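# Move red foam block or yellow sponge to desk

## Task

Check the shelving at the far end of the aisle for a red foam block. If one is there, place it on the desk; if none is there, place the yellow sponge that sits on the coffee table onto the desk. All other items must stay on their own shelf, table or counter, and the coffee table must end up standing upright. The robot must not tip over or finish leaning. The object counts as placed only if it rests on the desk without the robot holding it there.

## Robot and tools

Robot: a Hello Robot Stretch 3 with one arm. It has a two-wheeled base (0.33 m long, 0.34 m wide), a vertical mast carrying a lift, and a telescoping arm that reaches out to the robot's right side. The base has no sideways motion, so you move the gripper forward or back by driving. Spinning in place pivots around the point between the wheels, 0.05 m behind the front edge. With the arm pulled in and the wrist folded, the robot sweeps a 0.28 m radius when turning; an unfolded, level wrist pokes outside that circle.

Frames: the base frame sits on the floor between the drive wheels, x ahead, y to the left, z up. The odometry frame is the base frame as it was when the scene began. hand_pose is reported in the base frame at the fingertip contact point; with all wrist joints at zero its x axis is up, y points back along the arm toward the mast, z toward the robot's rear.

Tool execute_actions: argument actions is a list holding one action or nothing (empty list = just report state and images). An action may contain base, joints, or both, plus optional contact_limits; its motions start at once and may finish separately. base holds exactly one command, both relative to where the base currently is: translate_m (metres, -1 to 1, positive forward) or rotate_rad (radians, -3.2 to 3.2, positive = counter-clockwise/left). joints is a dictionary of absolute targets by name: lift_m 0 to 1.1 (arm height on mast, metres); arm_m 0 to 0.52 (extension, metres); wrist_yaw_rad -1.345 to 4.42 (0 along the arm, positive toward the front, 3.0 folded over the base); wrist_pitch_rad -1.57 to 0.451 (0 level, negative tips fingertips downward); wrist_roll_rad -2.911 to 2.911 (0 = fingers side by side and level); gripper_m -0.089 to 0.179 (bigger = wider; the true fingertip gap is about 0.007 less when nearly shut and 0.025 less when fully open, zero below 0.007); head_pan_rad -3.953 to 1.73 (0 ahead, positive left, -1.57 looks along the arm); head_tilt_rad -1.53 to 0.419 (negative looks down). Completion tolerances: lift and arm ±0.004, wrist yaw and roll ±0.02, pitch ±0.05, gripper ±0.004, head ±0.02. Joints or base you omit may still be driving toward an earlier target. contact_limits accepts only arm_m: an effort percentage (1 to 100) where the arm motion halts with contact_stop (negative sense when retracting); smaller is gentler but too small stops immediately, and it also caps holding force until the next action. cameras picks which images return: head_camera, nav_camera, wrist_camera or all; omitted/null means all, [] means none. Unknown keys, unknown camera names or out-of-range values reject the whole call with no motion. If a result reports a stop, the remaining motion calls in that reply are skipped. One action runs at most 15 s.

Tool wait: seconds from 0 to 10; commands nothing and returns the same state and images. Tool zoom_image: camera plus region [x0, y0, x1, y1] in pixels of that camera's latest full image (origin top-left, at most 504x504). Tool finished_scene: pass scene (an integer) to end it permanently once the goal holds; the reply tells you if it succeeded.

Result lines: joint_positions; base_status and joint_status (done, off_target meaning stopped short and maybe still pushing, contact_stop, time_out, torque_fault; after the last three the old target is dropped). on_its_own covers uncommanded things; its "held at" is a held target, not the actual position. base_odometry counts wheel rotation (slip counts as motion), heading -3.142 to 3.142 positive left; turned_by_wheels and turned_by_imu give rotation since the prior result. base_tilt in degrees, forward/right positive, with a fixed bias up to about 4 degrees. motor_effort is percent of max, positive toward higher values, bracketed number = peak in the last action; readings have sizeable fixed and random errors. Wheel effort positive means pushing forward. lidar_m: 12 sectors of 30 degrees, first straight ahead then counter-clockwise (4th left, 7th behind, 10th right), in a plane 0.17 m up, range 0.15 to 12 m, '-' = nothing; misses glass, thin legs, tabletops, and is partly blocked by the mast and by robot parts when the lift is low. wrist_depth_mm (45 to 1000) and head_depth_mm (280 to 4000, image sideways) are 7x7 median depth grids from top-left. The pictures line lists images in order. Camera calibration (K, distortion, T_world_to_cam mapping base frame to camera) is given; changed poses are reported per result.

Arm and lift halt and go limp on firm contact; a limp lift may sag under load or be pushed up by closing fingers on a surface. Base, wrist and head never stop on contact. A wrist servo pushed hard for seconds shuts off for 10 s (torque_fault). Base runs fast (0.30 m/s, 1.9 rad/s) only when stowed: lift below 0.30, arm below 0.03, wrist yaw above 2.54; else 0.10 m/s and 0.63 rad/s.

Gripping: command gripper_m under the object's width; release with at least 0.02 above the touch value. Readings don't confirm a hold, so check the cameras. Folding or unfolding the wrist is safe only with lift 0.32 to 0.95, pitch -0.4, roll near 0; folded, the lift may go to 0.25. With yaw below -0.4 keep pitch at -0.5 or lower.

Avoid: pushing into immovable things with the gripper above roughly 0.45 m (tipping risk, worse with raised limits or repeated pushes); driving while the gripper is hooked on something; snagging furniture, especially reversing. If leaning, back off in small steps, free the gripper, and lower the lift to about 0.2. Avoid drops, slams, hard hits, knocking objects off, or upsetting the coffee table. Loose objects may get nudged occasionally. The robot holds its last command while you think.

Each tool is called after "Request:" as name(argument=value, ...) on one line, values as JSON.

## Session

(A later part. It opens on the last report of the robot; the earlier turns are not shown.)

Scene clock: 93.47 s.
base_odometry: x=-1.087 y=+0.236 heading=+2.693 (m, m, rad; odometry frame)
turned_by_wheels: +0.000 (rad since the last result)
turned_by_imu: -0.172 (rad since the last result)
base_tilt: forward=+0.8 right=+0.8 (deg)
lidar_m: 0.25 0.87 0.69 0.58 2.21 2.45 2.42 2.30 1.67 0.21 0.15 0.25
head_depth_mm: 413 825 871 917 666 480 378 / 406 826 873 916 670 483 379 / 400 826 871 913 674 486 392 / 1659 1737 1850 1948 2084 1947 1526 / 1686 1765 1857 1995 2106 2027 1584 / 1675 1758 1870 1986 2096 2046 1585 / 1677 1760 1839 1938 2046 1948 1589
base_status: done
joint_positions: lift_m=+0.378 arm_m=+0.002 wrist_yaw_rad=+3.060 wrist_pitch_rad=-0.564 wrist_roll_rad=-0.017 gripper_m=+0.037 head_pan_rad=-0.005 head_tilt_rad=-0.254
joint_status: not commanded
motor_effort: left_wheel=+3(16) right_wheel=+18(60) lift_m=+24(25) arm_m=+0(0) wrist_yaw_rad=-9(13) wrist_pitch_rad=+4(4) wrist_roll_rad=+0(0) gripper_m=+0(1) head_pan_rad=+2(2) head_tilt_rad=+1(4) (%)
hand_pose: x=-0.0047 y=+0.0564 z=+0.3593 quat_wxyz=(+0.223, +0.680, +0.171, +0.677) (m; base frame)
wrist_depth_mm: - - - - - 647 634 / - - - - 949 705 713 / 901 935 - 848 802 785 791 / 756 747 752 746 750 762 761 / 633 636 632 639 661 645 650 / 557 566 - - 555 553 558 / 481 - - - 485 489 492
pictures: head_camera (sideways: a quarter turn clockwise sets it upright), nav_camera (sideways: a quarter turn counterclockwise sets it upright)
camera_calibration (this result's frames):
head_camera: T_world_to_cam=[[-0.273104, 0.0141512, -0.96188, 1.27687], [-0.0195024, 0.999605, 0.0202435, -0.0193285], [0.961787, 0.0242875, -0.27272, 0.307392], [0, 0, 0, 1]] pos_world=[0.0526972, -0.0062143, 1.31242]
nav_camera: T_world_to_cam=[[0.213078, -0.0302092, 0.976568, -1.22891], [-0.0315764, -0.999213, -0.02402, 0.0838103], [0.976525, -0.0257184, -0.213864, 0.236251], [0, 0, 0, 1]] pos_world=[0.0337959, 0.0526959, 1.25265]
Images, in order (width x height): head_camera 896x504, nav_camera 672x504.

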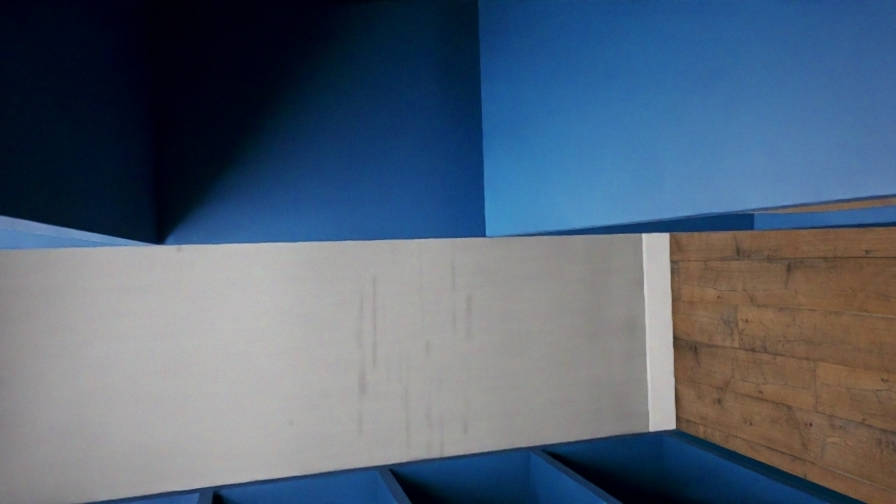

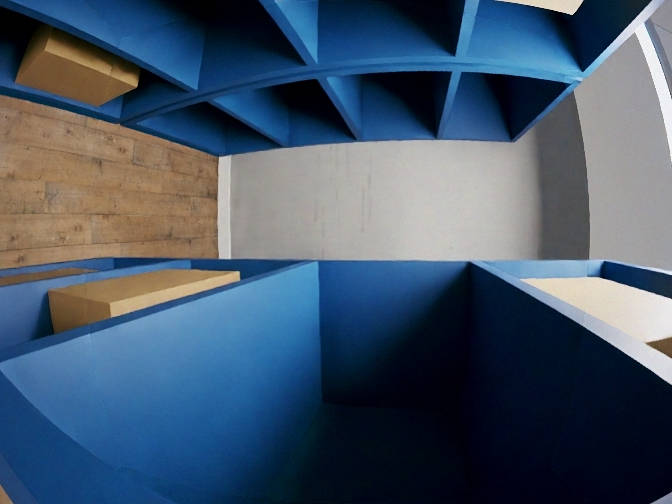

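Request:
execute_actions(actions=[{"base":{"translate_m":-0.2},"joints":{"head_pan_rad":0.2,"head_tilt_rad":-0.6}}], cameras=["head_camera","nav_camera"])

Scene clock: 98.47 s.
base_odometry: x=-0.906 y=+0.149 heading=+2.693 (m, m, rad; odometry frame)
turned_by_wheels: +0.000 (rad since the last result)
turned_by_imu: +0.001 (rad since the last result)
base_tilt: forward=+0.8 right=+0.7 (deg)
lidar_m: 0.25 0.86 0.62 0.89 2.20 2.27 2.22 2.28 1.67 1.60 0.36 0.26
head_depth_mm: 909 971 704 527 288 319 390 / 1765 1931 1151 1084 866 802 434 / 1813 2017 2264 2212 1749 1446 1238 / 1861 2073 2320 2225 1767 1449 1239 / 1840 2069 2311 2161 1773 1460 1239 / 1826 2081 1811 1560 1647 1472 1247 / 1713 1169 1286 1370 1351 1313 1234
base_status: done
joint_positions: lift_m=+0.378 arm_m=+0.002 wrist_yaw_rad=+3.050 wrist_pitch_rad=-0.564 wrist_roll_rad=-0.017 gripper_m=+0.037 head_pan_rad=+0.193 head_tilt_rad=-0.593
joint_status: all done
motor_effort: left_wheel=+1(3) right_wheel=-1(12) lift_m=+24(23) arm_m=-1(0) wrist_yaw_rad=-1(9) wrist_pitch_rad=+4(4) wrist_roll_rad=+0(0) gripper_m=-1(1) head_pan_rad=+3(14) head_tilt_rad=-3(17) (%)
hand_pose: x=-0.0025 y=+0.0562 z=+0.3593 quat_wxyz=(+0.227, +0.681, +0.168, +0.676) (m; base frame)
wrist_depth_mm: - - - - 784 881 660 / - - - - 879 890 715 / 909 908 - 930 810 803 808 / 749 754 740 753 749 759 765 / 630 630 635 628 654 642 646 / 544 564 - - 552 557 561 / 485 - - - 488 489 492
pictures: head_camera (sideways: a quarter turn clockwise sets it upright), nav_camera (sideways: a quarter turn counterclockwise sets it upright)
camera_calibration (this result's frames):
head_camera: T_world_to_cam=[[-0.569243, -0.0982436, -0.816278, 1.08873], [-0.207973, 0.977752, 0.0273549, -0.0274264], [0.79543, 0.185335, -0.577011, 0.70437], [0, 0, 0, 1]] pos_world=[0.053769, 0.0032321, 1.29588]
nav_camera: T_world_to_cam=[[0.521698, 0.0722697, 0.850064, -1.06569], [0.159438, -0.98711, -0.0139286, 0.0694988], [0.8381, 0.142799, -0.526495, 0.643941], [0, 0, 0, 1]] pos_world=[0.00520197, 0.0536662, 1.24591]
Images, in order (width x height): head_camera 896x504, nav_camera 672x504.

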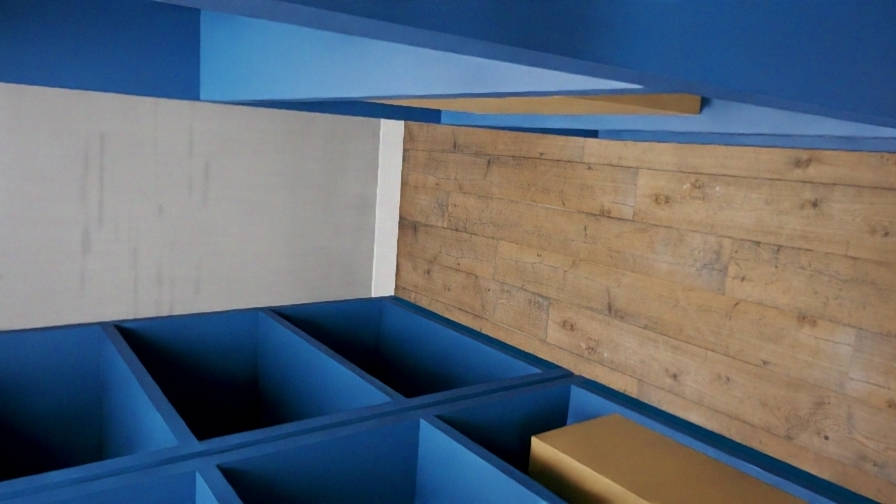

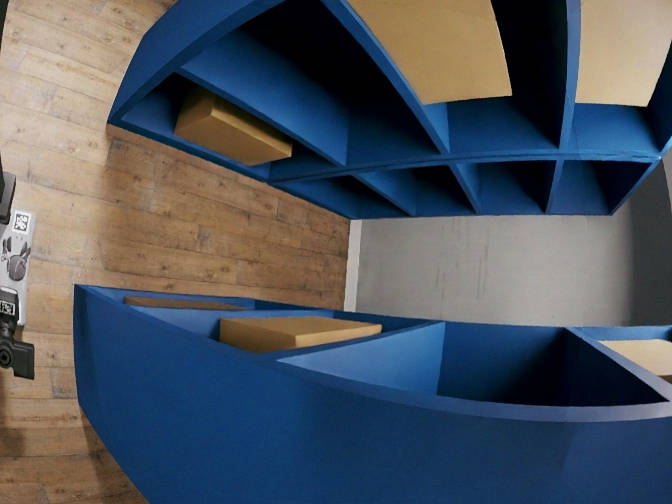

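Request:
execute_actions(actions=[{"base":{"translate_m":-0.15}}], cameras=[])

Request:
execute_actions(actions=[{"base":{"rotate_rad":0.9}}], cameras=[])

Request:
execute_actions(actions=[{"base":{"translate_m":0.4}}], cameras=[])

Request:
execute_actions(actions=[{"base":{"rotate_rad":-0.72},"joints":{"head_pan_rad":0,"head_tilt_rad":-0.5}}], cameras=["head_camera","nav_camera"])

Scene clock: 104.23 s.
base_odometry: x=-0.771 y=+0.084 heading=+2.693 (m, m, rad; odometry frame)
turned_by_wheels: +0.000 (rad since the last result)
turned_by_imu: +0.001 (rad since the last result)
base_tilt: forward=+0.8 right=+0.7 (deg)
lidar_m: 0.40 0.90 0.70 2.14 2.21 2.13 2.07 2.24 1.68 1.60 0.58 0.42
head_depth_mm: 1013 334 367 411 476 563 689 / 1909 2066 1313 1151 948 614 732 / 1963 2185 2445 2214 1747 1447 1232 / 1986 2221 2516 2217 1758 1452 1237 / 1967 2218 2496 2170 1768 1458 1242 / 1962 1503 1505 1653 1632 1461 1247 / 1166 1248 1457 1380 1330 1320 1231
base_status: done
joint_positions: lift_m=+0.378 arm_m=+0.002 wrist_yaw_rad=+3.050 wrist_pitch_rad=-0.564 wrist_roll_rad=-0.017 gripper_m=+0.037 head_pan_rad=+0.193 head_tilt_rad=-0.593
joint_status: not commanded
motor_effort: left_wheel=+1(3) right_wheel=-1(6) lift_m=+23(24) arm_m=+0(0) wrist_yaw_rad=-2(1) wrist_pitch_rad=+4(4) wrist_roll_rad=+0(0) gripper_m=+0(1) head_pan_rad=+2(3) head_tilt_rad=-2(2) (%)
hand_pose: x=-0.0025 y=+0.0562 z=+0.3593 quat_wxyz=(+0.227, +0.681, +0.168, +0.676) (m; base frame)
wrist_depth_mm: - - - - - 666 790 / - - - - - 784 785 / 906 916 - 905 924 812 797 / 748 740 747 752 751 763 765 / 635 635 638 635 664 645 642 / 549 566 - - 552 557 557 / 488 - - - 486 490 491
pictures: none
No camera images: the call's "cameras" was empty. Leave "cameras" out to get every camera's image.

Scene clock: 106.63 s.
base_odometry: x=-0.771 y=+0.084 heading=-2.690 (m, m, rad; odometry frame)
turned_by_wheels: +0.900 (rad since the last result)
turned_by_imu: +0.911 (rad since the last result)
base_tilt: forward=+0.6 right=+0.7 (deg)
lidar_m: 0.70 0.96 2.15 2.13 2.48 2.25 1.75 1.61 1.62 0.44 0.40 1.02
head_depth_mm: 641 727 1501 1271 1258 1383 1223 / 640 705 775 1281 1116 1352 1224 / 583 651 731 831 997 1240 1233 / 685 768 877 1021 1230 1381 1234 / 829 958 1158 2087 1725 1456 1243 / 1920 2106 2346 2248 1790 1463 1245 / 1845 2009 2202 2300 1794 1475 1250
base_status: done
joint_positions: lift_m=+0.378 arm_m=+0.002 wrist_yaw_rad=+3.050 wrist_pitch_rad=-0.564 wrist_roll_rad=-0.017 gripper_m=+0.037 head_pan_rad=+0.193 head_tilt_rad=-0.593
joint_status: not commanded
motor_effort: left_wheel=-1(4) right_wheel=+2(6) lift_m=+24(23) arm_m=-1(1) wrist_yaw_rad=-1(1) wrist_pitch_rad=+4(4) wrist_roll_rad=+0(0) gripper_m=+0(0) head_pan_rad=+2(3) head_tilt_rad=-2(2) (%)
hand_pose: x=-0.0025 y=+0.0562 z=+0.3593 quat_wxyz=(+0.227, +0.681, +0.168, +0.676) (m; base frame)
wrist_depth_mm: - - - - - - - / - - - - - - - / 903 907 - 917 927 941 934 / 747 748 751 755 755 760 763 / 635 630 636 640 664 640 640 / 552 563 - - 555 559 551 / 483 - - - 484 490 493
pictures: none
No camera images: the call's "cameras" was empty. Leave "cameras" out to get every camera's image.

Scene clock: 111.87 s.
base_odometry: x=-1.131 y=-0.090 heading=-2.690 (m, m, rad; odometry frame)
turned_by_wheels: +0.000 (rad since the last result)
turned_by_imu: -0.001 (rad since the last result)
base_tilt: forward=+0.7 right=+0.6 (deg)
lidar_m: 0.30 0.35 1.84 2.25 2.30 2.61 2.10 1.91 0.38 0.50 1.08 0.52
head_depth_mm: 294 316 363 427 949 838 921 / 317 332 365 412 438 841 748 / 342 368 386 347 405 803 692 / - - 289 322 385 471 619 / - 305 347 424 547 768 1165 / 325 389 490 661 1633 1461 1248 / 443 577 1843 2058 1782 1467 1259
base_status: done
joint_positions: lift_m=+0.378 arm_m=+0.002 wrist_yaw_rad=+3.050 wrist_pitch_rad=-0.564 wrist_roll_rad=-0.017 gripper_m=+0.037 head_pan_rad=+0.193 head_tilt_rad=-0.593
joint_status: not commanded
motor_effort: left_wheel=-1(5) right_wheel=+1(6) lift_m=+24(23) arm_m=+0(0) wrist_yaw_rad=-1(1) wrist_pitch_rad=+4(4) wrist_roll_rad=+0(0) gripper_m=+0(1) head_pan_rad=+2(2) head_tilt_rad=-2(3) (%)
hand_pose: x=-0.0025 y=+0.0562 z=+0.3593 quat_wxyz=(+0.227, +0.681, +0.167, +0.676) (m; base frame)
wrist_depth_mm: - - - - - - - / - - - - - - - / 910 907 - 923 932 921 925 / 738 749 758 744 748 750 769 / 626 629 628 637 665 635 650 / 548 561 - - 551 548 542 / 485 - - - 489 490 469
pictures: none
No camera images: the call's "cameras" was empty. Leave "cameras" out to get every camera's image.

Scene clock: 113.97 s.
base_odometry: x=-1.131 y=-0.090 heading=+2.873 (m, m, rad; odometry frame)
turned_by_wheels: -0.720 (rad since the last result)
turned_by_imu: -0.729 (rad since the last result)
base_tilt: forward=+0.7 right=+0.7 (deg)
lidar_m: 0.69 0.52 0.30 1.83 2.01 2.26 2.30 2.35 1.93 0.37 0.38 0.62
head_depth_mm: 1667 1828 1992 2203 1906 1527 1281 / 1693 1855 2039 2255 1912 1536 1283 / 1715 1873 2086 2293 1921 1541 1291 / 1702 1810 2020 2117 1814 1498 1297 / 900 972 1030 1195 1179 1149 1171 / 881 955 742 1193 1137 917 804 / 889 553 566 568 1072 918 768
base_status: done
joint_positions: lift_m=+0.378 arm_m=+0.002 wrist_yaw_rad=+3.050 wrist_pitch_rad=-0.564 wrist_roll_rad=-0.017 gripper_m=+0.037 head_pan_rad=+0.007 head_tilt_rad=-0.507
joint_status: all done
motor_effort: left_wheel=+1(4) right_wheel=-2(6) lift_m=+24(23) arm_m=+0(0) wrist_yaw_rad=-1(1) wrist_pitch_rad=+4(4) wrist_roll_rad=+0(0) gripper_m=+0(1) head_pan_rad=-3(16) head_tilt_rad=+2(10) (%)
hand_pose: x=-0.0025 y=+0.0562 z=+0.3593 quat_wxyz=(+0.227, +0.681, +0.167, +0.676) (m; base frame)
wrist_depth_mm: - - - - - 346 528 / - - - - - 336 574 / 911 913 - 926 846 357 598 / 750 751 748 745 702 426 584 / 631 637 638 639 567 519 525 / 550 564 - - 533 524 495 / 485 - - - 490 492 489
pictures: head_camera (sideways: a quarter turn clockwise sets it upright), nav_camera (sideways: a quarter turn counterclockwise sets it upright)
camera_calibration (this result's frames):
head_camera: T_world_to_cam=[[-0.505869, 0.00908209, -0.862562, 1.14869], [-0.0261028, 0.999325, 0.0258307, -0.0265545], [0.862215, 0.0355823, -0.505291, 0.610652], [0, 0, 0, 1]] pos_world=[0.0538808, -0.00562431, 1.30006]
nav_camera: T_world_to_cam=[[0.451651, -0.025848, 0.89182, -1.11972], [-0.0242903, -0.999566, -0.0166693, 0.0741893], [0.891864, -0.0141339, -0.452083, 0.546792], [0, 0, 0, 1]] pos_world=[0.0198639, 0.0529428, 1.24703]
Images, in order (width x height): head_camera 896x504, nav_camera 672x504.

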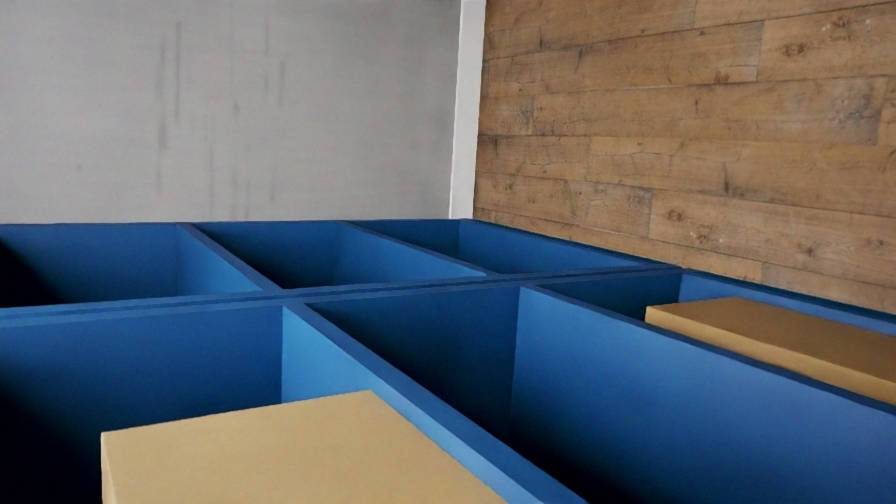

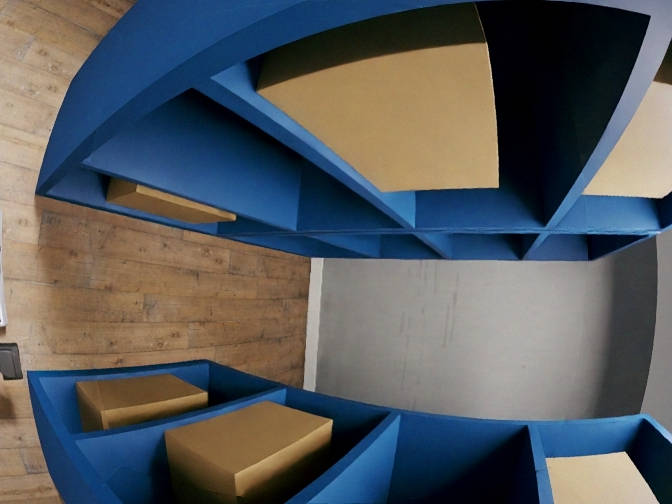

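Request:
execute_actions(actions=[{"base":{"rotate_rad":-0.35}}], cameras=[])

Request:
execute_actions(actions=[{"base":{"translate_m":0.45}}], cameras=[])

Request:
execute_actions(actions=[{"base":{"rotate_rad":0.3}}], cameras=["nav_camera"])

Scene clock: 118.77 s.
base_odometry: x=-1.131 y=-0.090 heading=+2.523 (m, m, rad; odometry frame)
turned_by_wheels: -0.350 (rad since the last result)
turned_by_imu: -0.354 (rad since the last result)
base_tilt: forward=+0.7 right=+0.7 (deg)
lidar_m: 0.83 0.52 0.30 0.33 1.84 2.22 2.25 2.60 2.10 1.91 0.37 0.50
head_depth_mm: 905 996 846 897 820 857 954 / 890 977 1036 1158 1080 1228 1221 / 1771 1935 2139 2313 1848 1499 1286 / 1756 1920 2123 2322 1925 1553 1297 / 1722 1876 2062 2280 1944 1553 1301 / 1695 1845 2039 2238 1951 1557 1311 / 1670 1776 1945 1768 1334 1366 1155
base_status: done
joint_positions: lift_m=+0.378 arm_m=+0.002 wrist_yaw_rad=+3.050 wrist_pitch_rad=-0.564 wrist_roll_rad=-0.017 gripper_m=+0.037 head_pan_rad=+0.007 head_tilt_rad=-0.507
joint_status: not commanded
motor_effort: left_wheel=+2(5) right_wheel=-3(7) lift_m=+24(24) arm_m=+0(0) wrist_yaw_rad=-1(1) wrist_pitch_rad=+4(4) wrist_roll_rad=+0(0) gripper_m=+0(1) head_pan_rad=-2(2) head_tilt_rad=+2(3) (%)
hand_pose: x=-0.0025 y=+0.0562 z=+0.3593 quat_wxyz=(+0.227, +0.681, +0.167, +0.676) (m; base frame)
wrist_depth_mm: - - - 701 339 582 492 / - - - 771 389 593 458 / 902 904 - 848 456 618 514 / 744 749 746 727 593 608 617 / 631 636 625 635 570 605 644 / 547 565 - - 555 553 568 / 483 - - - 490 489 491
pictures: none
No camera images: the call's "cameras" was empty. Leave "cameras" out to get every camera's image.

Scene clock: 124.43 s.
base_odometry: x=-1.498 y=+0.171 heading=+2.523 (m, m, rad; odometry frame)
turned_by_wheels: +0.000 (rad since the last result)
turned_by_imu: -0.001 (rad since the last result)
base_tilt: forward=+0.8 right=+0.8 (deg)
lidar_m: 0.63 0.67 0.41 0.37 0.46 0.43 2.71 2.97 0.37 0.28 0.28 0.34
head_depth_mm: 496 540 600 608 771 653 697 / 1395 1513 1636 726 793 870 1041 / 1375 1510 1675 1877 1920 1543 1288 / 1344 1476 1632 1828 1916 1545 1296 / 1330 1449 1605 1778 1916 1550 1299 / 1304 1434 1564 1743 1888 1564 1299 / 1280 1398 1538 1684 1825 1524 1299
base_status: done
joint_positions: lift_m=+0.378 arm_m=+0.002 wrist_yaw_rad=+3.050 wrist_pitch_rad=-0.564 wrist_roll_rad=-0.017 gripper_m=+0.037 head_pan_rad=+0.007 head_tilt_rad=-0.507
joint_status: not commanded
motor_effort: left_wheel=+1(5) right_wheel=-3(4) lift_m=+24(24) arm_m=+0(0) wrist_yaw_rad=-1(1) wrist_pitch_rad=+4(4) wrist_roll_rad=+0(0) gripper_m=+0(0) head_pan_rad=-2(1) head_tilt_rad=+1(2) (%)
hand_pose: x=-0.0025 y=+0.0562 z=+0.3593 quat_wxyz=(+0.227, +0.681, +0.167, +0.676) (m; base frame)
wrist_depth_mm: 429 684 503 476 478 485 566 / 412 658 431 448 475 513 580 / 406 685 - 503 544 618 650 / 461 593 614 576 622 683 727 / 622 551 570 628 650 644 641 / 548 563 - - 554 558 554 / 480 - - - 490 489 488
pictures: none
No camera images: the call's "cameras" was empty. Leave "cameras" out to get every camera's image.

Scene clock: 125.87 s.
base_odometry: x=-1.498 y=+0.171 heading=+2.823 (m, m, rad; odometry frame)
turned_by_wheels: +0.300 (rad since the last result)
turned_by_imu: +0.303 (rad since the last result)
base_tilt: forward=+0.8 right=+0.8 (deg)
lidar_m: 1.55 0.47 0.37 0.37 0.62 2.71 2.74 0.36 0.28 0.28 0.30 0.63
head_depth_mm: 1290 1407 1556 1730 1860 1525 1283 / 1309 1429 1575 1760 1881 1531 1286 / 1320 1448 1601 1783 1911 1547 1292 / 1341 1462 1627 1807 1932 1539 1295 / 1324 1464 1620 1701 1829 1517 1300 / 1322 1408 1583 1516 1179 1390 1117 / 1344 1430 909 1338 805 867 1011
base_status: done
joint_positions: lift_m=+0.378 arm_m=+0.002 wrist_yaw_rad=+3.050 wrist_pitch_rad=-0.564 wrist_roll_rad=-0.017 gripper_m=+0.037 head_pan_rad=+0.007 head_tilt_rad=-0.507
joint_status: not commanded
motor_effort: left_wheel=-1(5) right_wheel=+1(6) lift_m=+24(23) arm_m=+0(0) wrist_yaw_rad=-1(1) wrist_pitch_rad=+4(4) wrist_roll_rad=+0(0) gripper_m=+0(0) head_pan_rad=-2(1) head_tilt_rad=+2(2) (%)
hand_pose: x=-0.0025 y=+0.0562 z=+0.3593 quat_wxyz=(+0.227, +0.681, +0.167, +0.676) (m; base frame)
wrist_depth_mm: - 402 814 790 483 483 489 / - 468 915 896 431 419 408 / 911 843 - 746 483 470 460 / 742 727 599 613 552 539 534 / 635 635 616 606 595 597 576 / 549 565 - - 555 554 553 / 481 - - - 484 491 491
pictures: nav_camera (sideways: a quarter turn counterclockwise sets it upright)
camera_calibration (this result's frames):
nav_camera: T_world_to_cam=[[0.451292, -0.0258645, 0.892001, -1.11996], [-0.0243145, -0.999565, -0.0166819, 0.0742059], [0.892045, -0.0141601, -0.451725, 0.546324], [0, 0, 0, 1]] pos_world=[0.0198875, 0.0529425, 1.24703]
Images, in order (width x height): nav_camera 672x504.

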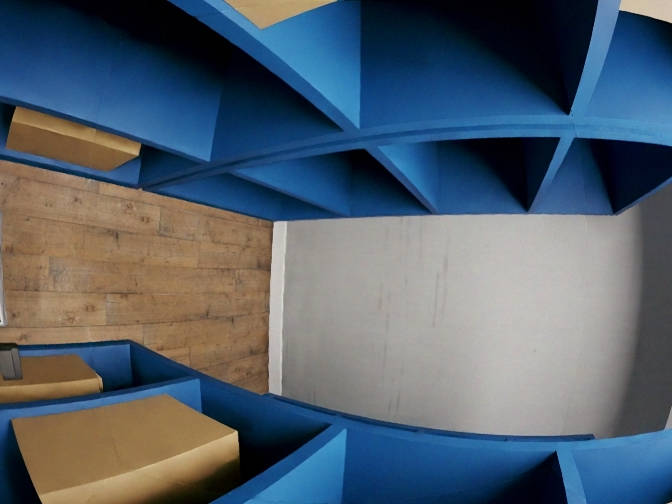

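Request:
execute_actions(actions=[{"base":{"translate_m":0.5},"joints":{"head_pan_rad":-0.9,"head_tilt_rad":-0.6}}], cameras=["nav_camera"])

Request:
execute_actions(actions=[{"joints":{"head_pan_rad":0.9}}], cameras=["nav_camera"])

Scene clock: 134.03 s.
base_odometry: x=-1.973 y=+0.327 heading=+2.823 (m, m, rad; odometry frame)
turned_by_wheels: +0.000 (rad since the last result)
turned_by_imu: -0.001 (rad since the last result)
base_tilt: forward=+0.9 right=+0.7 (deg)
lidar_m: 1.06 0.97 0.31 0.32 0.34 0.50 3.21 0.43 0.37 0.32 1.30 1.08
head_depth_mm: 1153 1054 1377 1277 1494 1318 540 / 1245 1061 1505 1284 1591 1392 1226 / 1321 1084 1598 1343 1641 1447 1236 / 1222 1238 1502 1470 1673 1450 1245 / 1111 1206 1370 1544 1703 1463 1237 / 1072 1171 1284 1416 1572 1463 1247 / 998 1074 1171 1276 1415 1461 1248
base_status: done
joint_positions: lift_m=+0.378 arm_m=+0.002 wrist_yaw_rad=+3.050 wrist_pitch_rad=-0.564 wrist_roll_rad=-0.017 gripper_m=+0.037 head_pan_rad=-0.893 head_tilt_rad=-0.592
joint_status: all done
motor_effort: left_wheel=-1(4) right_wheel=+1(6) lift_m=+24(24) arm_m=+0(0) wrist_yaw_rad=-1(1) wrist_pitch_rad=+4(4) wrist_roll_rad=+0(0) gripper_m=+0(0) head_pan_rad=-2(28) head_tilt_rad=-2(7) (%)
hand_pose: x=-0.0025 y=+0.0562 z=+0.3593 quat_wxyz=(+0.227, +0.681, +0.167, +0.676) (m; base frame)
wrist_depth_mm: 464 465 471 728 418 314 718 / 407 402 387 809 405 364 800 / 468 454 - 709 436 714 777 / 551 522 513 614 480 627 644 / 592 590 578 565 527 551 544 / 553 565 - - 558 559 550 / 489 - - - 490 488 493
pictures: nav_camera (sideways: a quarter turn counterclockwise sets it upright)
camera_calibration (this result's frames):
nav_camera: T_world_to_cam=[[0.307085, -0.427729, 0.850145, -1.06449], [-0.798921, -0.601274, -0.0139337, 0.0753514], [0.51713, -0.67492, -0.526364, 0.645728], [0, 0, 0, 1]] pos_world=[0.0531632, 0.0258087, 1.24591]
Images, in order (width x height): nav_camera 672x504.

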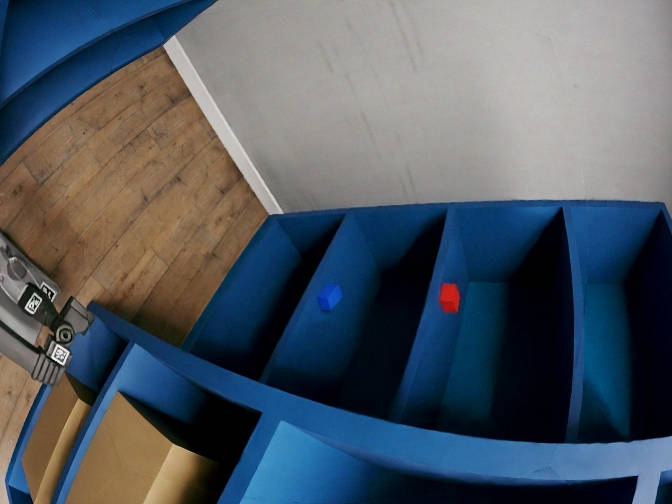

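Scene clock: 135.43 s.
base_odometry: x=-1.973 y=+0.327 heading=+2.823 (m, m, rad; odometry frame)
turned_by_wheels: +0.000 (rad since the last result)
turned_by_imu: +0.000 (rad since the last result)
base_tilt: forward=+0.6 right=+0.6 (deg)
lidar_m: 1.06 0.96 0.31 0.32 0.34 0.50 3.22 0.43 0.37 0.32 1.30 1.08
head_depth_mm: 906 976 684 546 1009 881 1173 / 844 925 689 509 1011 842 1138 / 789 873 696 513 962 844 769 / 743 820 669 497 444 561 677 / - 286 309 354 419 487 571 / - 302 325 328 365 449 716 / - - - 319 402 800 733
base_status: not commanded
joint_positions: lift_m=+0.378 arm_m=+0.002 wrist_yaw_rad=+3.050 wrist_pitch_rad=-0.564 wrist_roll_rad=-0.017 gripper_m=+0.037 head_pan_rad=+0.893 head_tilt_rad=-0.592
joint_status: all done
motor_effort: left_wheel=-1(1) right_wheel=+0(1) lift_m=+24(24) arm_m=-1(0) wrist_yaw_rad=-1(1) wrist_pitch_rad=+4(4) wrist_roll_rad=+0(0) gripper_m=-1(1) head_pan_rad=+2(32) head_tilt_rad=-3(2) (%)
hand_pose: x=-0.0025 y=+0.0562 z=+0.3593 quat_wxyz=(+0.227, +0.681, +0.167, +0.676) (m; base frame)
wrist_depth_mm: 463 464 468 733 425 315 729 / 408 403 385 820 403 366 796 / 460 453 - 710 441 720 785 / 547 525 515 617 479 619 641 / 599 586 573 568 530 548 542 / 549 564 - - 560 555 549 / 484 - - - 486 488 490
pictures: nav_camera (sideways: a quarter turn counterclockwise sets it upright)
camera_calibration (this result's frames):
nav_camera: T_world_to_cam=[[0.352419, 0.391221, 0.850145, -1.06477], [0.757788, -0.652352, -0.0139337, 0.0658555], [0.549143, 0.64914, -0.526364, 0.645533], [0, 0, 0, 1]] pos_world=[-0.0291497, 0.0404783, 1.24591]
Images, in order (width x height): nav_camera 672x504.

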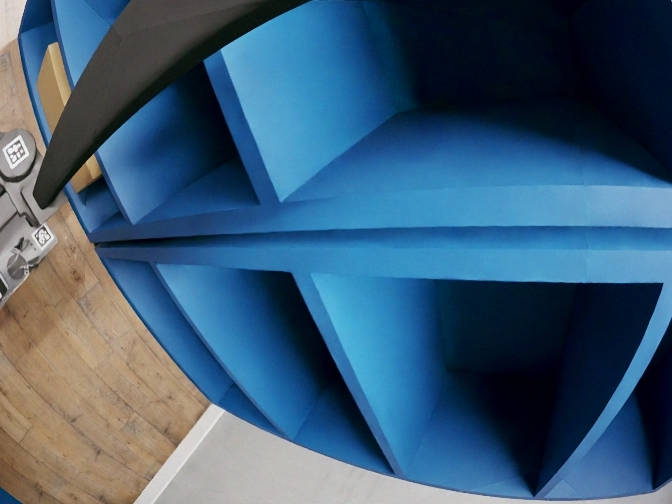

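Red block on the right side, good. Advance and look.

Request:
execute_actions(actions=[{"base":{"translate_m":0.4},"joints":{"head_pan_rad":-1.3,"head_tilt_rad":-0.5}}], cameras=["head_camera","nav_camera"])

Scene clock: 142.27 s.
base_odometry: x=-2.352 y=+0.453 heading=+2.823 (m, m, rad; odometry frame)
turned_by_wheels: +0.000 (rad since the last result)
turned_by_imu: -0.001 (rad since the last result)
base_tilt: forward=+0.7 right=+0.9 (deg)
lidar_m: 0.67 0.67 0.72 0.61 0.34 0.40 1.05 0.45 0.45 1.26 0.86 0.68
head_depth_mm: 1030 1123 907 1328 1111 1434 1245 / 1072 1155 916 1383 1118 1435 1272 / 1108 1195 880 1423 1133 1457 1293 / 1150 1249 1016 1487 1257 1464 1293 / 1133 1205 1115 1348 1374 1470 1298 / 952 1003 1030 1149 1244 1379 1315 / 840 897 965 1028 1082 1141 1200
base_status: done
joint_positions: lift_m=+0.378 arm_m=+0.002 wrist_yaw_rad=+3.050 wrist_pitch_rad=-0.564 wrist_roll_rad=-0.017 gripper_m=+0.037 head_pan_rad=-1.293 head_tilt_rad=-0.507
joint_status: all done
motor_effort: left_wheel=-1(3) right_wheel=+0(6) lift_m=+24(23) arm_m=+0(0) wrist_yaw_rad=-1(1) wrist_pitch_rad=+4(4) wrist_roll_rad=+0(0) gripper_m=+0(1) head_pan_rad=-1(29) head_tilt_rad=+1(10) (%)
hand_pose: x=-0.0025 y=+0.0562 z=+0.3593 quat_wxyz=(+0.227, +0.681, +0.167, +0.676) (m; base frame)
wrist_depth_mm: 306 310 726 733 715 695 679 / 351 340 806 813 795 781 752 / 482 395 - 773 777 782 751 / 530 435 525 631 629 637 642 / 540 535 525 537 554 543 542 / 548 565 - - 528 527 515 / 483 - - - 491 491 490
pictures: head_camera (sideways: a quarter turn clockwise sets it upright), nav_camera (sideways: a quarter turn counterclockwise sets it upright)
camera_calibration (this result's frames):
head_camera: T_world_to_cam=[[-0.126583, 0.489818, -0.862586, 1.14641], [0.95591, 0.292522, 0.0258298, -0.0325436], [0.264977, -0.821285, -0.50525, 0.614241], [0, 0, 0, 1]] pos_world=[0.0134645, -0.0475437, 1.30006]
nav_camera: T_world_to_cam=[[0.095922, -0.442061, 0.891841, -1.11758], [-0.969624, -0.24403, -0.0166708, 0.0799579], [0.225005, -0.863152, -0.452041, 0.550804], [0, 0, 0, 1]] pos_world=[0.060796, 0.000900281, 1.24703]
Images, in order (width x height): head_camera 896x504, nav_camera 672x504.

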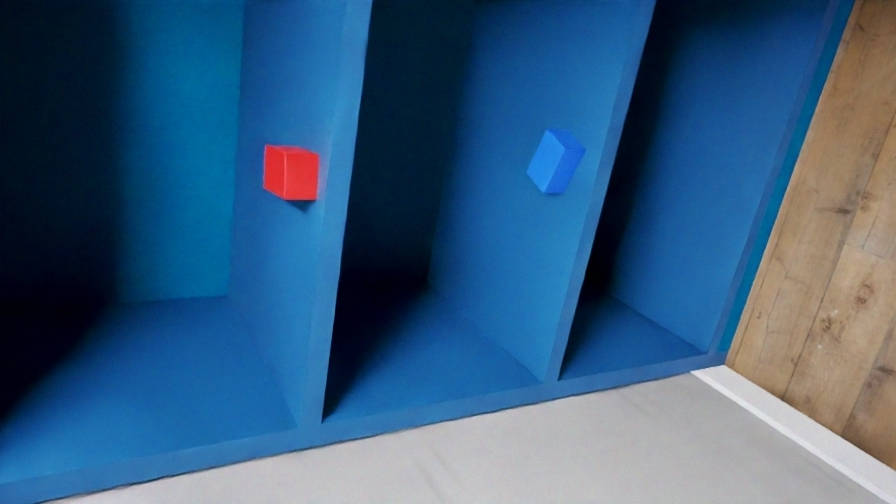

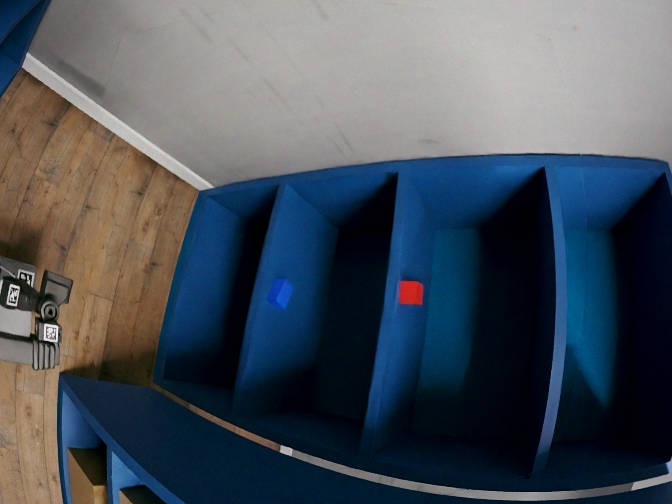

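Request:
execute_actions(actions=[{"base":{"translate_m":0.2},"joints":{"lift_m":0.9,"wrist_pitch_rad":-0.4,"gripper_m":0.15}}], cameras=[])

Request:
execute_actions(actions=[{"joints":{"wrist_yaw_rad":0,"head_pan_rad":-1.5,"head_tilt_rad":-0.6}}])

Scene clock: 154.23 s.
base_odometry: x=-2.542 y=+0.515 heading=+2.823 (m, m, rad; odometry frame)
turned_by_wheels: +0.000 (rad since the last result)
turned_by_imu: +0.000 (rad since the last result)
base_tilt: forward=+0.7 right=+0.7 (deg)
lidar_m: 0.47 0.48 0.66 0.68 0.53 0.48 1.11 0.61 0.76 1.18 0.61 0.48
head_depth_mm: 1050 1139 825 1344 1078 1438 1271 / 1086 1171 982 1406 1152 1441 - / 1112 1202 999 1425 1209 1449 - / 931 1004 1010 1200 1208 1425 1311 / 788 855 927 1021 1118 1225 1246 / 718 754 797 846 900 958 1033 / 620 647 677 712 748 795 841
base_status: done
joint_positions: lift_m=+0.900 arm_m=+0.002 wrist_yaw_rad=+3.050 wrist_pitch_rad=-0.418 wrist_roll_rad=-0.017 gripper_m=+0.150 head_pan_rad=-1.293 head_tilt_rad=-0.507
joint_status: all done
motor_effort: left_wheel=-1(4) right_wheel=+0(6) lift_m=+30(28) arm_m=+0(0) wrist_yaw_rad=-1(1) wrist_pitch_rad=+5(6) wrist_roll_rad=+0(0) gripper_m=+0(82) head_pan_rad=-1(2) head_tilt_rad=+2(2) (%)
hand_pose: x=-0.0006 y=+0.0768 z=+0.9124 quat_wxyz=(+0.178, +0.691, +0.117, +0.690) (m; base frame)
wrist_depth_mm: 274 274 266 262 265 276 287 / 456 584 746 743 727 706 260 / 471 634 838 823 800 767 552 / 476 685 869 882 868 828 541 / 479 610 725 751 750 732 536 / 493 - 611 618 622 - 532 / 547 555 541 536 527 517 476
pictures: none
No camera images: the call's "cameras" was empty. Leave "cameras" out to get every camera's image.

Scene clock: 156.77 s.
base_odometry: x=-2.542 y=+0.515 heading=+2.823 (m, m, rad; odometry frame)
turned_by_wheels: +0.000 (rad since the last result)
turned_by_imu: +0.000 (rad since the last result)
base_tilt: forward=+0.7 right=+0.8 (deg)
lidar_m: 0.47 0.48 0.67 0.69 0.53 0.48 1.12 0.60 0.76 1.18 0.61 0.48
head_depth_mm: 1053 1054 1308 1276 1107 1401 - / 1070 1068 1331 1283 1118 - - / 1088 1084 1358 1293 1551 - - / 1114 1102 1390 1304 1555 1403 1235 / 1127 1121 1336 1298 1503 1418 1244 / 975 967 996 1112 1211 1306 1221 / 781 837 901 953 979 1019 1051
base_status: not commanded
joint_positions: lift_m=+0.900 arm_m=+0.002 wrist_yaw_rad=+0.003 wrist_pitch_rad=-0.418 wrist_roll_rad=-0.017 gripper_m=+0.150 head_pan_rad=-1.493 head_tilt_rad=-0.592
joint_status: all done
motor_effort: left_wheel=-1(1) right_wheel=+0(0) lift_m=+30(30) arm_m=-1(1) wrist_yaw_rad=-2(2) wrist_pitch_rad=+5(5) wrist_roll_rad=+0(0) gripper_m=+0(0) head_pan_rad=-2(12) head_tilt_rad=-2(10) (%)
hand_pose: x=-0.0209 y=-0.3711 z=+0.9124 quat_wxyz=(+0.698, +0.149, -0.685, -0.145) (m; base frame)
wrist_depth_mm: 479 596 881 980 950 845 485 / 487 639 981 - - 976 633 / 496 685 - - - - 616 / 510 705 873 917 944 898 641 / 512 638 - - 801 772 667 / 507 - - - - - 651 / 575 755 - - - 976 582
pictures: head_camera (sideways: a quarter turn clockwise sets it upright), nav_camera (sideways: a quarter turn counterclockwise sets it upright), wrist_camera
camera_calibration (this result's frames):
head_camera: T_world_to_cam=[[-0.0322985, 0.576258, -0.81663, 1.08591], [0.995147, 0.0945276, 0.0273447, -0.0347522], [0.0929516, -0.811783, -0.576514, 0.708009], [0, 0, 0, 1]] pos_world=[0.00384627, -0.0477289, 1.29591]
nav_camera: T_world_to_cam=[[0.011945, -0.526027, 0.850384, -1.063], [-0.998879, -0.0452319, -0.0139485, 0.0765905], [0.0458017, -0.849264, -0.525978, 0.648102], [0, 0, 0, 1]] pos_world=[0.059518, -0.00529418, 1.24591]
wrist_camera: T_world_to_cam=[[-0.997304, -0.0695825, 0.0233087, -0.0643005], [-0.0586962, 0.565761, -0.822478, 0.991169], [0.0440429, -0.821628, -0.568319, 0.377599], [0, 0, 0, 1]] pos_world=[-0.0225798, -0.254993, 1.03131]
Images, in order (width x height): head_camera 896x504, nav_camera 672x504, wrist_camera 644x364.

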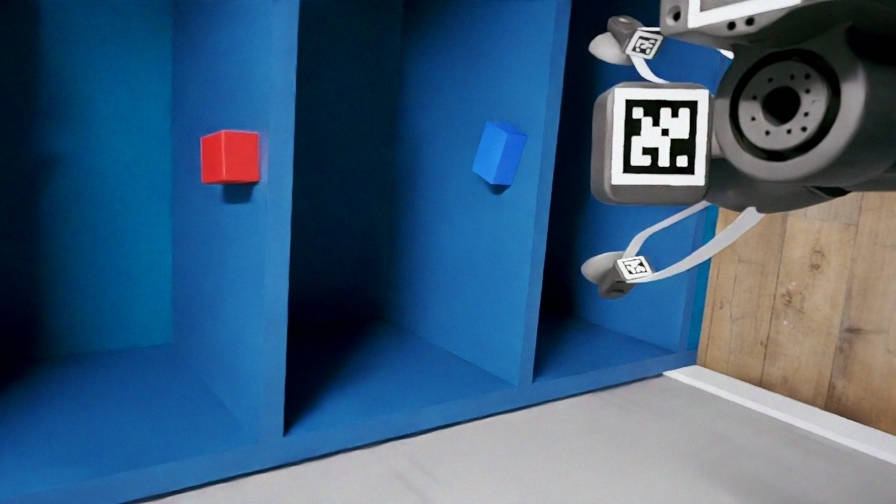

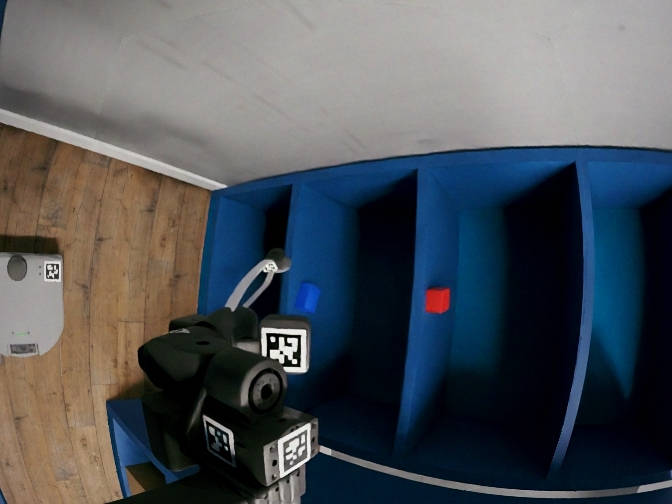

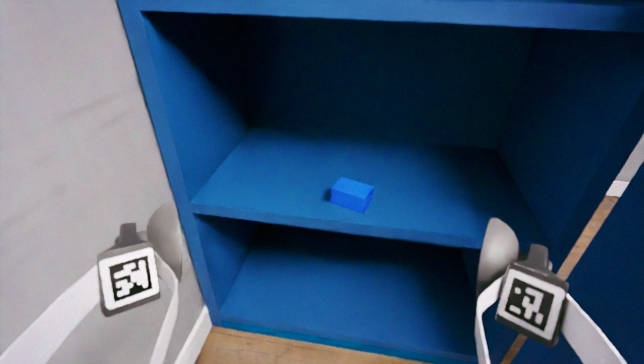

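Request:
execute_actions(actions=[{"base":{"translate_m":-0.38},"joints":{"lift_m":0.92,"wrist_pitch_rad":-0.1}}], cameras=[])

Request:
execute_actions(actions=[{"base":{"rotate_rad":-0.5}}], cameras=[])

Request:
execute_actions(actions=[{"base":{"translate_m":0.46}}], cameras=[])

Request:
execute_actions(actions=[{"base":{"rotate_rad":0.5}}])

Scene clock: 169.70 s.
base_odometry: x=-2.182 y=+0.396 heading=+2.823 (m, m, rad; odometry frame)
turned_by_wheels: +0.000 (rad since the last result)
turned_by_imu: +0.002 (rad since the last result)
base_tilt: forward=+0.7 right=+0.8 (deg)
lidar_m: 0.84 0.85 0.74 0.28 0.29 0.47 1.03 0.52 0.35 0.64 1.09 0.86
head_depth_mm: 648 713 760 755 671 - - / 1034 997 819 1127 - - - / 1053 1087 1312 1295 - - 1239 / 1074 1104 1351 1327 1538 1381 1234 / 1089 1117 1375 1322 1559 1407 1241 / 1113 1136 1407 1319 1581 1434 1248 / 1128 1151 1441 1327 1581 1459 1250
base_status: done
joint_positions: lift_m=+0.920 arm_m=+0.002 wrist_yaw_rad=+0.002 wrist_pitch_rad=-0.121 wrist_roll_rad=-0.017 gripper_m=+0.150 head_pan_rad=-1.493 head_tilt_rad=-0.592
joint_status: all done
motor_effort: left_wheel=+0(5) right_wheel=+1(4) lift_m=+29(33) arm_m=+0(0) wrist_yaw_rad=-1(1) wrist_pitch_rad=+6(6) wrist_roll_rad=+0(0) gripper_m=+0(0) head_pan_rad=-2(2) head_tilt_rad=-2(3) (%)
hand_pose: x=-0.0209 y=-0.3981 z=+1.0035 quat_wxyz=(+0.712, +0.044, -0.699, -0.042) (m; base frame)
wrist_depth_mm: 827 - 978 945 721 274 156 / 842 - - 987 593 265 154 / 758 630 648 676 542 258 151 / 859 - - - 566 249 148 / 857 - - - 591 244 146 / 834 - 934 938 615 - 142 / 929 - 766 750 589 229 127
pictures: none
No camera images: the call's "cameras" was empty. Leave "cameras" out to get every camera's image.

Scene clock: 176.77 s.
base_odometry: x=-2.182 y=+0.396 heading=+2.323 (m, m, rad; odometry frame)
turned_by_wheels: -0.500 (rad since the last result)
turned_by_imu: -0.263 (rad since the last result)
base_tilt: forward=+0.7 right=+0.8 (deg)
lidar_m: 0.82 0.82 0.80 0.65 0.31 0.43 0.74 0.59 0.36 0.35 1.24 0.90
head_depth_mm: 314 326 338 373 424 - - / 428 449 474 492 486 - - / 652 724 784 874 - - - / 784 883 843 1205 1323 1355 1233 / 1046 1101 1297 1309 1526 1369 1238 / 1034 1102 1288 1317 1143 1374 1248 / 1028 1088 854 1324 1146 1384 1249
base_status: done
joint_positions: lift_m=+0.920 arm_m=+0.002 wrist_yaw_rad=+0.201 wrist_pitch_rad=-0.116 wrist_roll_rad=-0.020 gripper_m=+0.150 head_pan_rad=-1.493 head_tilt_rad=-0.595
joint_status: not commanded
on_its_own: wrist_yaw_rad is held at +0.195, not at your +0.000, by its stall guard, which is not easing now
motor_effort: left_wheel=+1(31) right_wheel=-5(62) lift_m=+27(29) arm_m=+0(0) wrist_yaw_rad=-4(85) wrist_pitch_rad=+5(6) wrist_roll_rad=+1(2) gripper_m=+2(30) head_pan_rad=-2(3) head_tilt_rad=-1(3) (%)
hand_pose: x=+0.0289 y=-0.3933 z=+1.0050 quat_wxyz=(+0.714, +0.112, -0.691, +0.031) (m; base frame)
wrist_depth_mm: 886 994 960 934 491 201 123 / 887 - 993 998 511 197 121 / 716 620 663 713 484 193 120 / 926 - - - 463 189 118 / 921 - - - 436 172 117 / 873 - 950 946 418 - 115 / 779 772 748 758 398 190 108
pictures: none
No camera images: the call's "cameras" was empty. Leave "cameras" out to get every camera's image.

Scene clock: 182.60 s.
base_odometry: x=-2.496 y=+0.732 heading=+2.323 (m, m, rad; odometry frame)
turned_by_wheels: +0.000 (rad since the last result)
turned_by_imu: -0.001 (rad since the last result)
base_tilt: forward=+0.8 right=+0.8 (deg)
lidar_m: 0.36 0.37 0.45 0.78 0.81 0.63 0.91 0.64 0.72 1.16 0.62 0.40
head_depth_mm: 1013 1037 1242 1271 1101 - - / 1004 1054 805 1331 1072 - - / 997 1056 817 1288 - - - / 987 1046 746 1295 1094 1328 1238 / 978 1036 788 1315 1065 1361 1232 / 973 1033 796 1307 1068 1345 1248 / 967 1040 803 1125 1010 1105 1134
base_status: done
joint_positions: lift_m=+0.920 arm_m=+0.002 wrist_yaw_rad=+0.197 wrist_pitch_rad=-0.116 wrist_roll_rad=-0.020 gripper_m=+0.150 head_pan_rad=-1.493 head_tilt_rad=-0.595
joint_status: not commanded
on_its_own: wrist_yaw_rad is held at +0.195, not at your +0.000, by its stall guard, which is not easing now
motor_effort: left_wheel=+0(6) right_wheel=-1(4) lift_m=+28(28) arm_m=+0(0) wrist_yaw_rad=-1(5) wrist_pitch_rad=+5(5) wrist_roll_rad=+1(1) gripper_m=+0(1) head_pan_rad=-1(2) head_tilt_rad=-1(1) (%)
hand_pose: x=+0.0279 y=-0.3935 z=+1.0050 quat_wxyz=(+0.714, +0.110, -0.691, +0.030) (m; base frame)
wrist_depth_mm: 442 540 874 864 852 829 663 / 447 552 922 895 881 857 649 / 455 521 660 583 764 832 614 / 460 542 927 996 972 479 491 / 465 553 - - - 973 630 / 456 - 895 948 972 - 619 / 511 631 746 746 767 757 554
pictures: none
No camera images: the call's "cameras" was empty. Leave "cameras" out to get every camera's image.

Scene clock: 184.33 s.
base_odometry: x=-2.496 y=+0.732 heading=+2.823 (m, m, rad; odometry frame)
turned_by_wheels: +0.500 (rad since the last result)
turned_by_imu: +0.506 (rad since the last result)
base_tilt: forward=+0.8 right=+0.7 (deg)
lidar_m: 0.36 0.44 0.73 0.80 0.63 0.86 0.64 0.71 1.16 0.65 0.40 0.36
head_depth_mm: 963 1014 757 1252 1034 - - / 988 1042 806 1306 1044 - - / 790 868 894 1159 - - - / 663 731 820 930 1044 1232 1230 / 608 654 708 784 882 952 1074 / 517 551 591 632 684 748 822 / 452 476 505 536 574 617 667
base_status: done
joint_positions: lift_m=+0.920 arm_m=+0.002 wrist_yaw_rad=+0.197 wrist_pitch_rad=-0.116 wrist_roll_rad=-0.020 gripper_m=+0.150 head_pan_rad=-1.493 head_tilt_rad=-0.595
joint_status: not commanded
on_its_own: wrist_yaw_rad is held at +0.195, not at your +0.000, by its stall guard, which is not easing now
motor_effort: left_wheel=-1(5) right_wheel=+1(6) lift_m=+27(27) arm_m=+0(0) wrist_yaw_rad=-1(0) wrist_pitch_rad=+5(5) wrist_roll_rad=+1(1) gripper_m=+0(2) head_pan_rad=-1(1) head_tilt_rad=-1(2) (%)
hand_pose: x=+0.0277 y=-0.3936 z=+1.0050 quat_wxyz=(+0.714, +0.110, -0.691, +0.029) (m; base frame)
wrist_depth_mm: 223 266 340 474 629 782 694 / 228 273 353 494 682 809 713 / 235 281 365 525 627 789 701 / 241 289 383 556 680 459 394 / 247 279 396 585 931 881 776 / 247 - 416 619 909 - 787 / 271 317 430 652 769 738 759
pictures: head_camera (sideways: a quarter turn clockwise sets it upright), nav_camera (sideways: a quarter turn counterclockwise sets it upright), wrist_camera
camera_calibration (this result's frames):
head_camera: T_world_to_cam=[[-0.032146, 0.578759, -0.814865, 1.08361], [0.995209, 0.0938486, 0.0273956, -0.0348188], [0.0923293, -0.810081, -0.579003, 0.711251], [0, 0, 0, 1]] pos_world=[0.00381627, -0.0477091, 1.29576]
nav_camera: T_world_to_cam=[[0.0118305, -0.528619, 0.848777, -1.0609], [-0.998909, -0.0445916, -0.0138486, 0.0764606], [0.0451689, -0.847687, -0.52857, 0.651478], [0, 0, 0, 1]] pos_world=[0.0595017, -0.00515582, 1.24588]
wrist_camera: T_world_to_cam=[[-0.966842, -0.251413, 0.0448199, -0.113491], [-0.116567, 0.278309, -0.953392, 1.1029], [0.227222, -0.927003, -0.298387, 0.0917604], [0, 0, 0, 1]] pos_world=[-0.00201631, -0.250417, 1.08396]
Images, in order (width x height): head_camera 896x504, nav_camera 672x504, wrist_camera 644x364.

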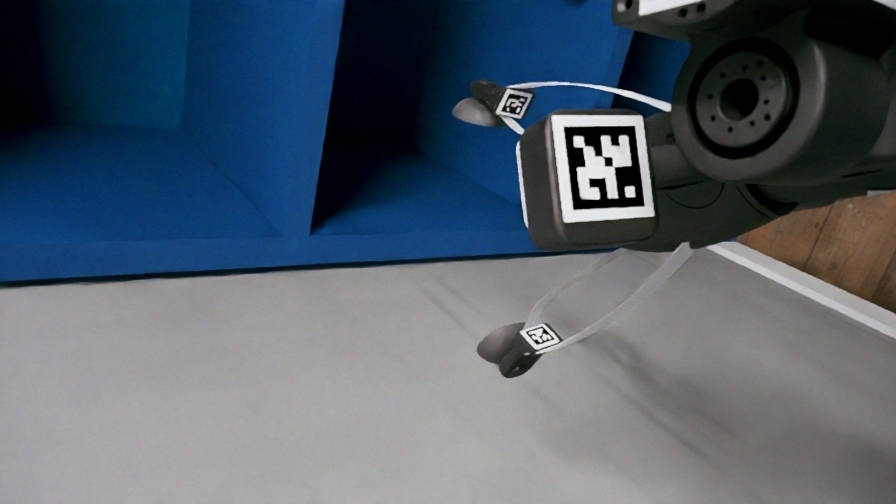

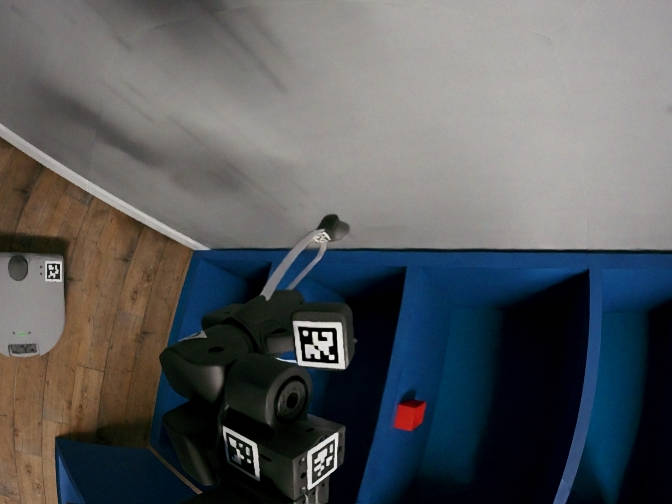

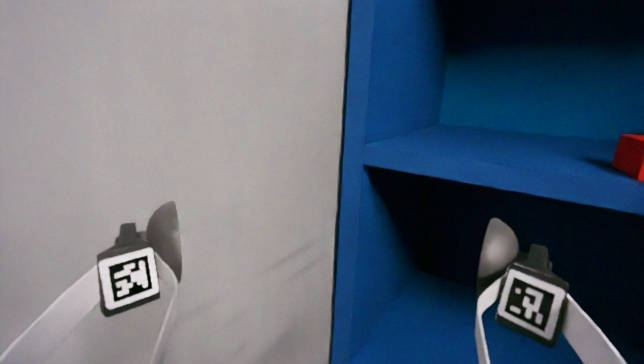

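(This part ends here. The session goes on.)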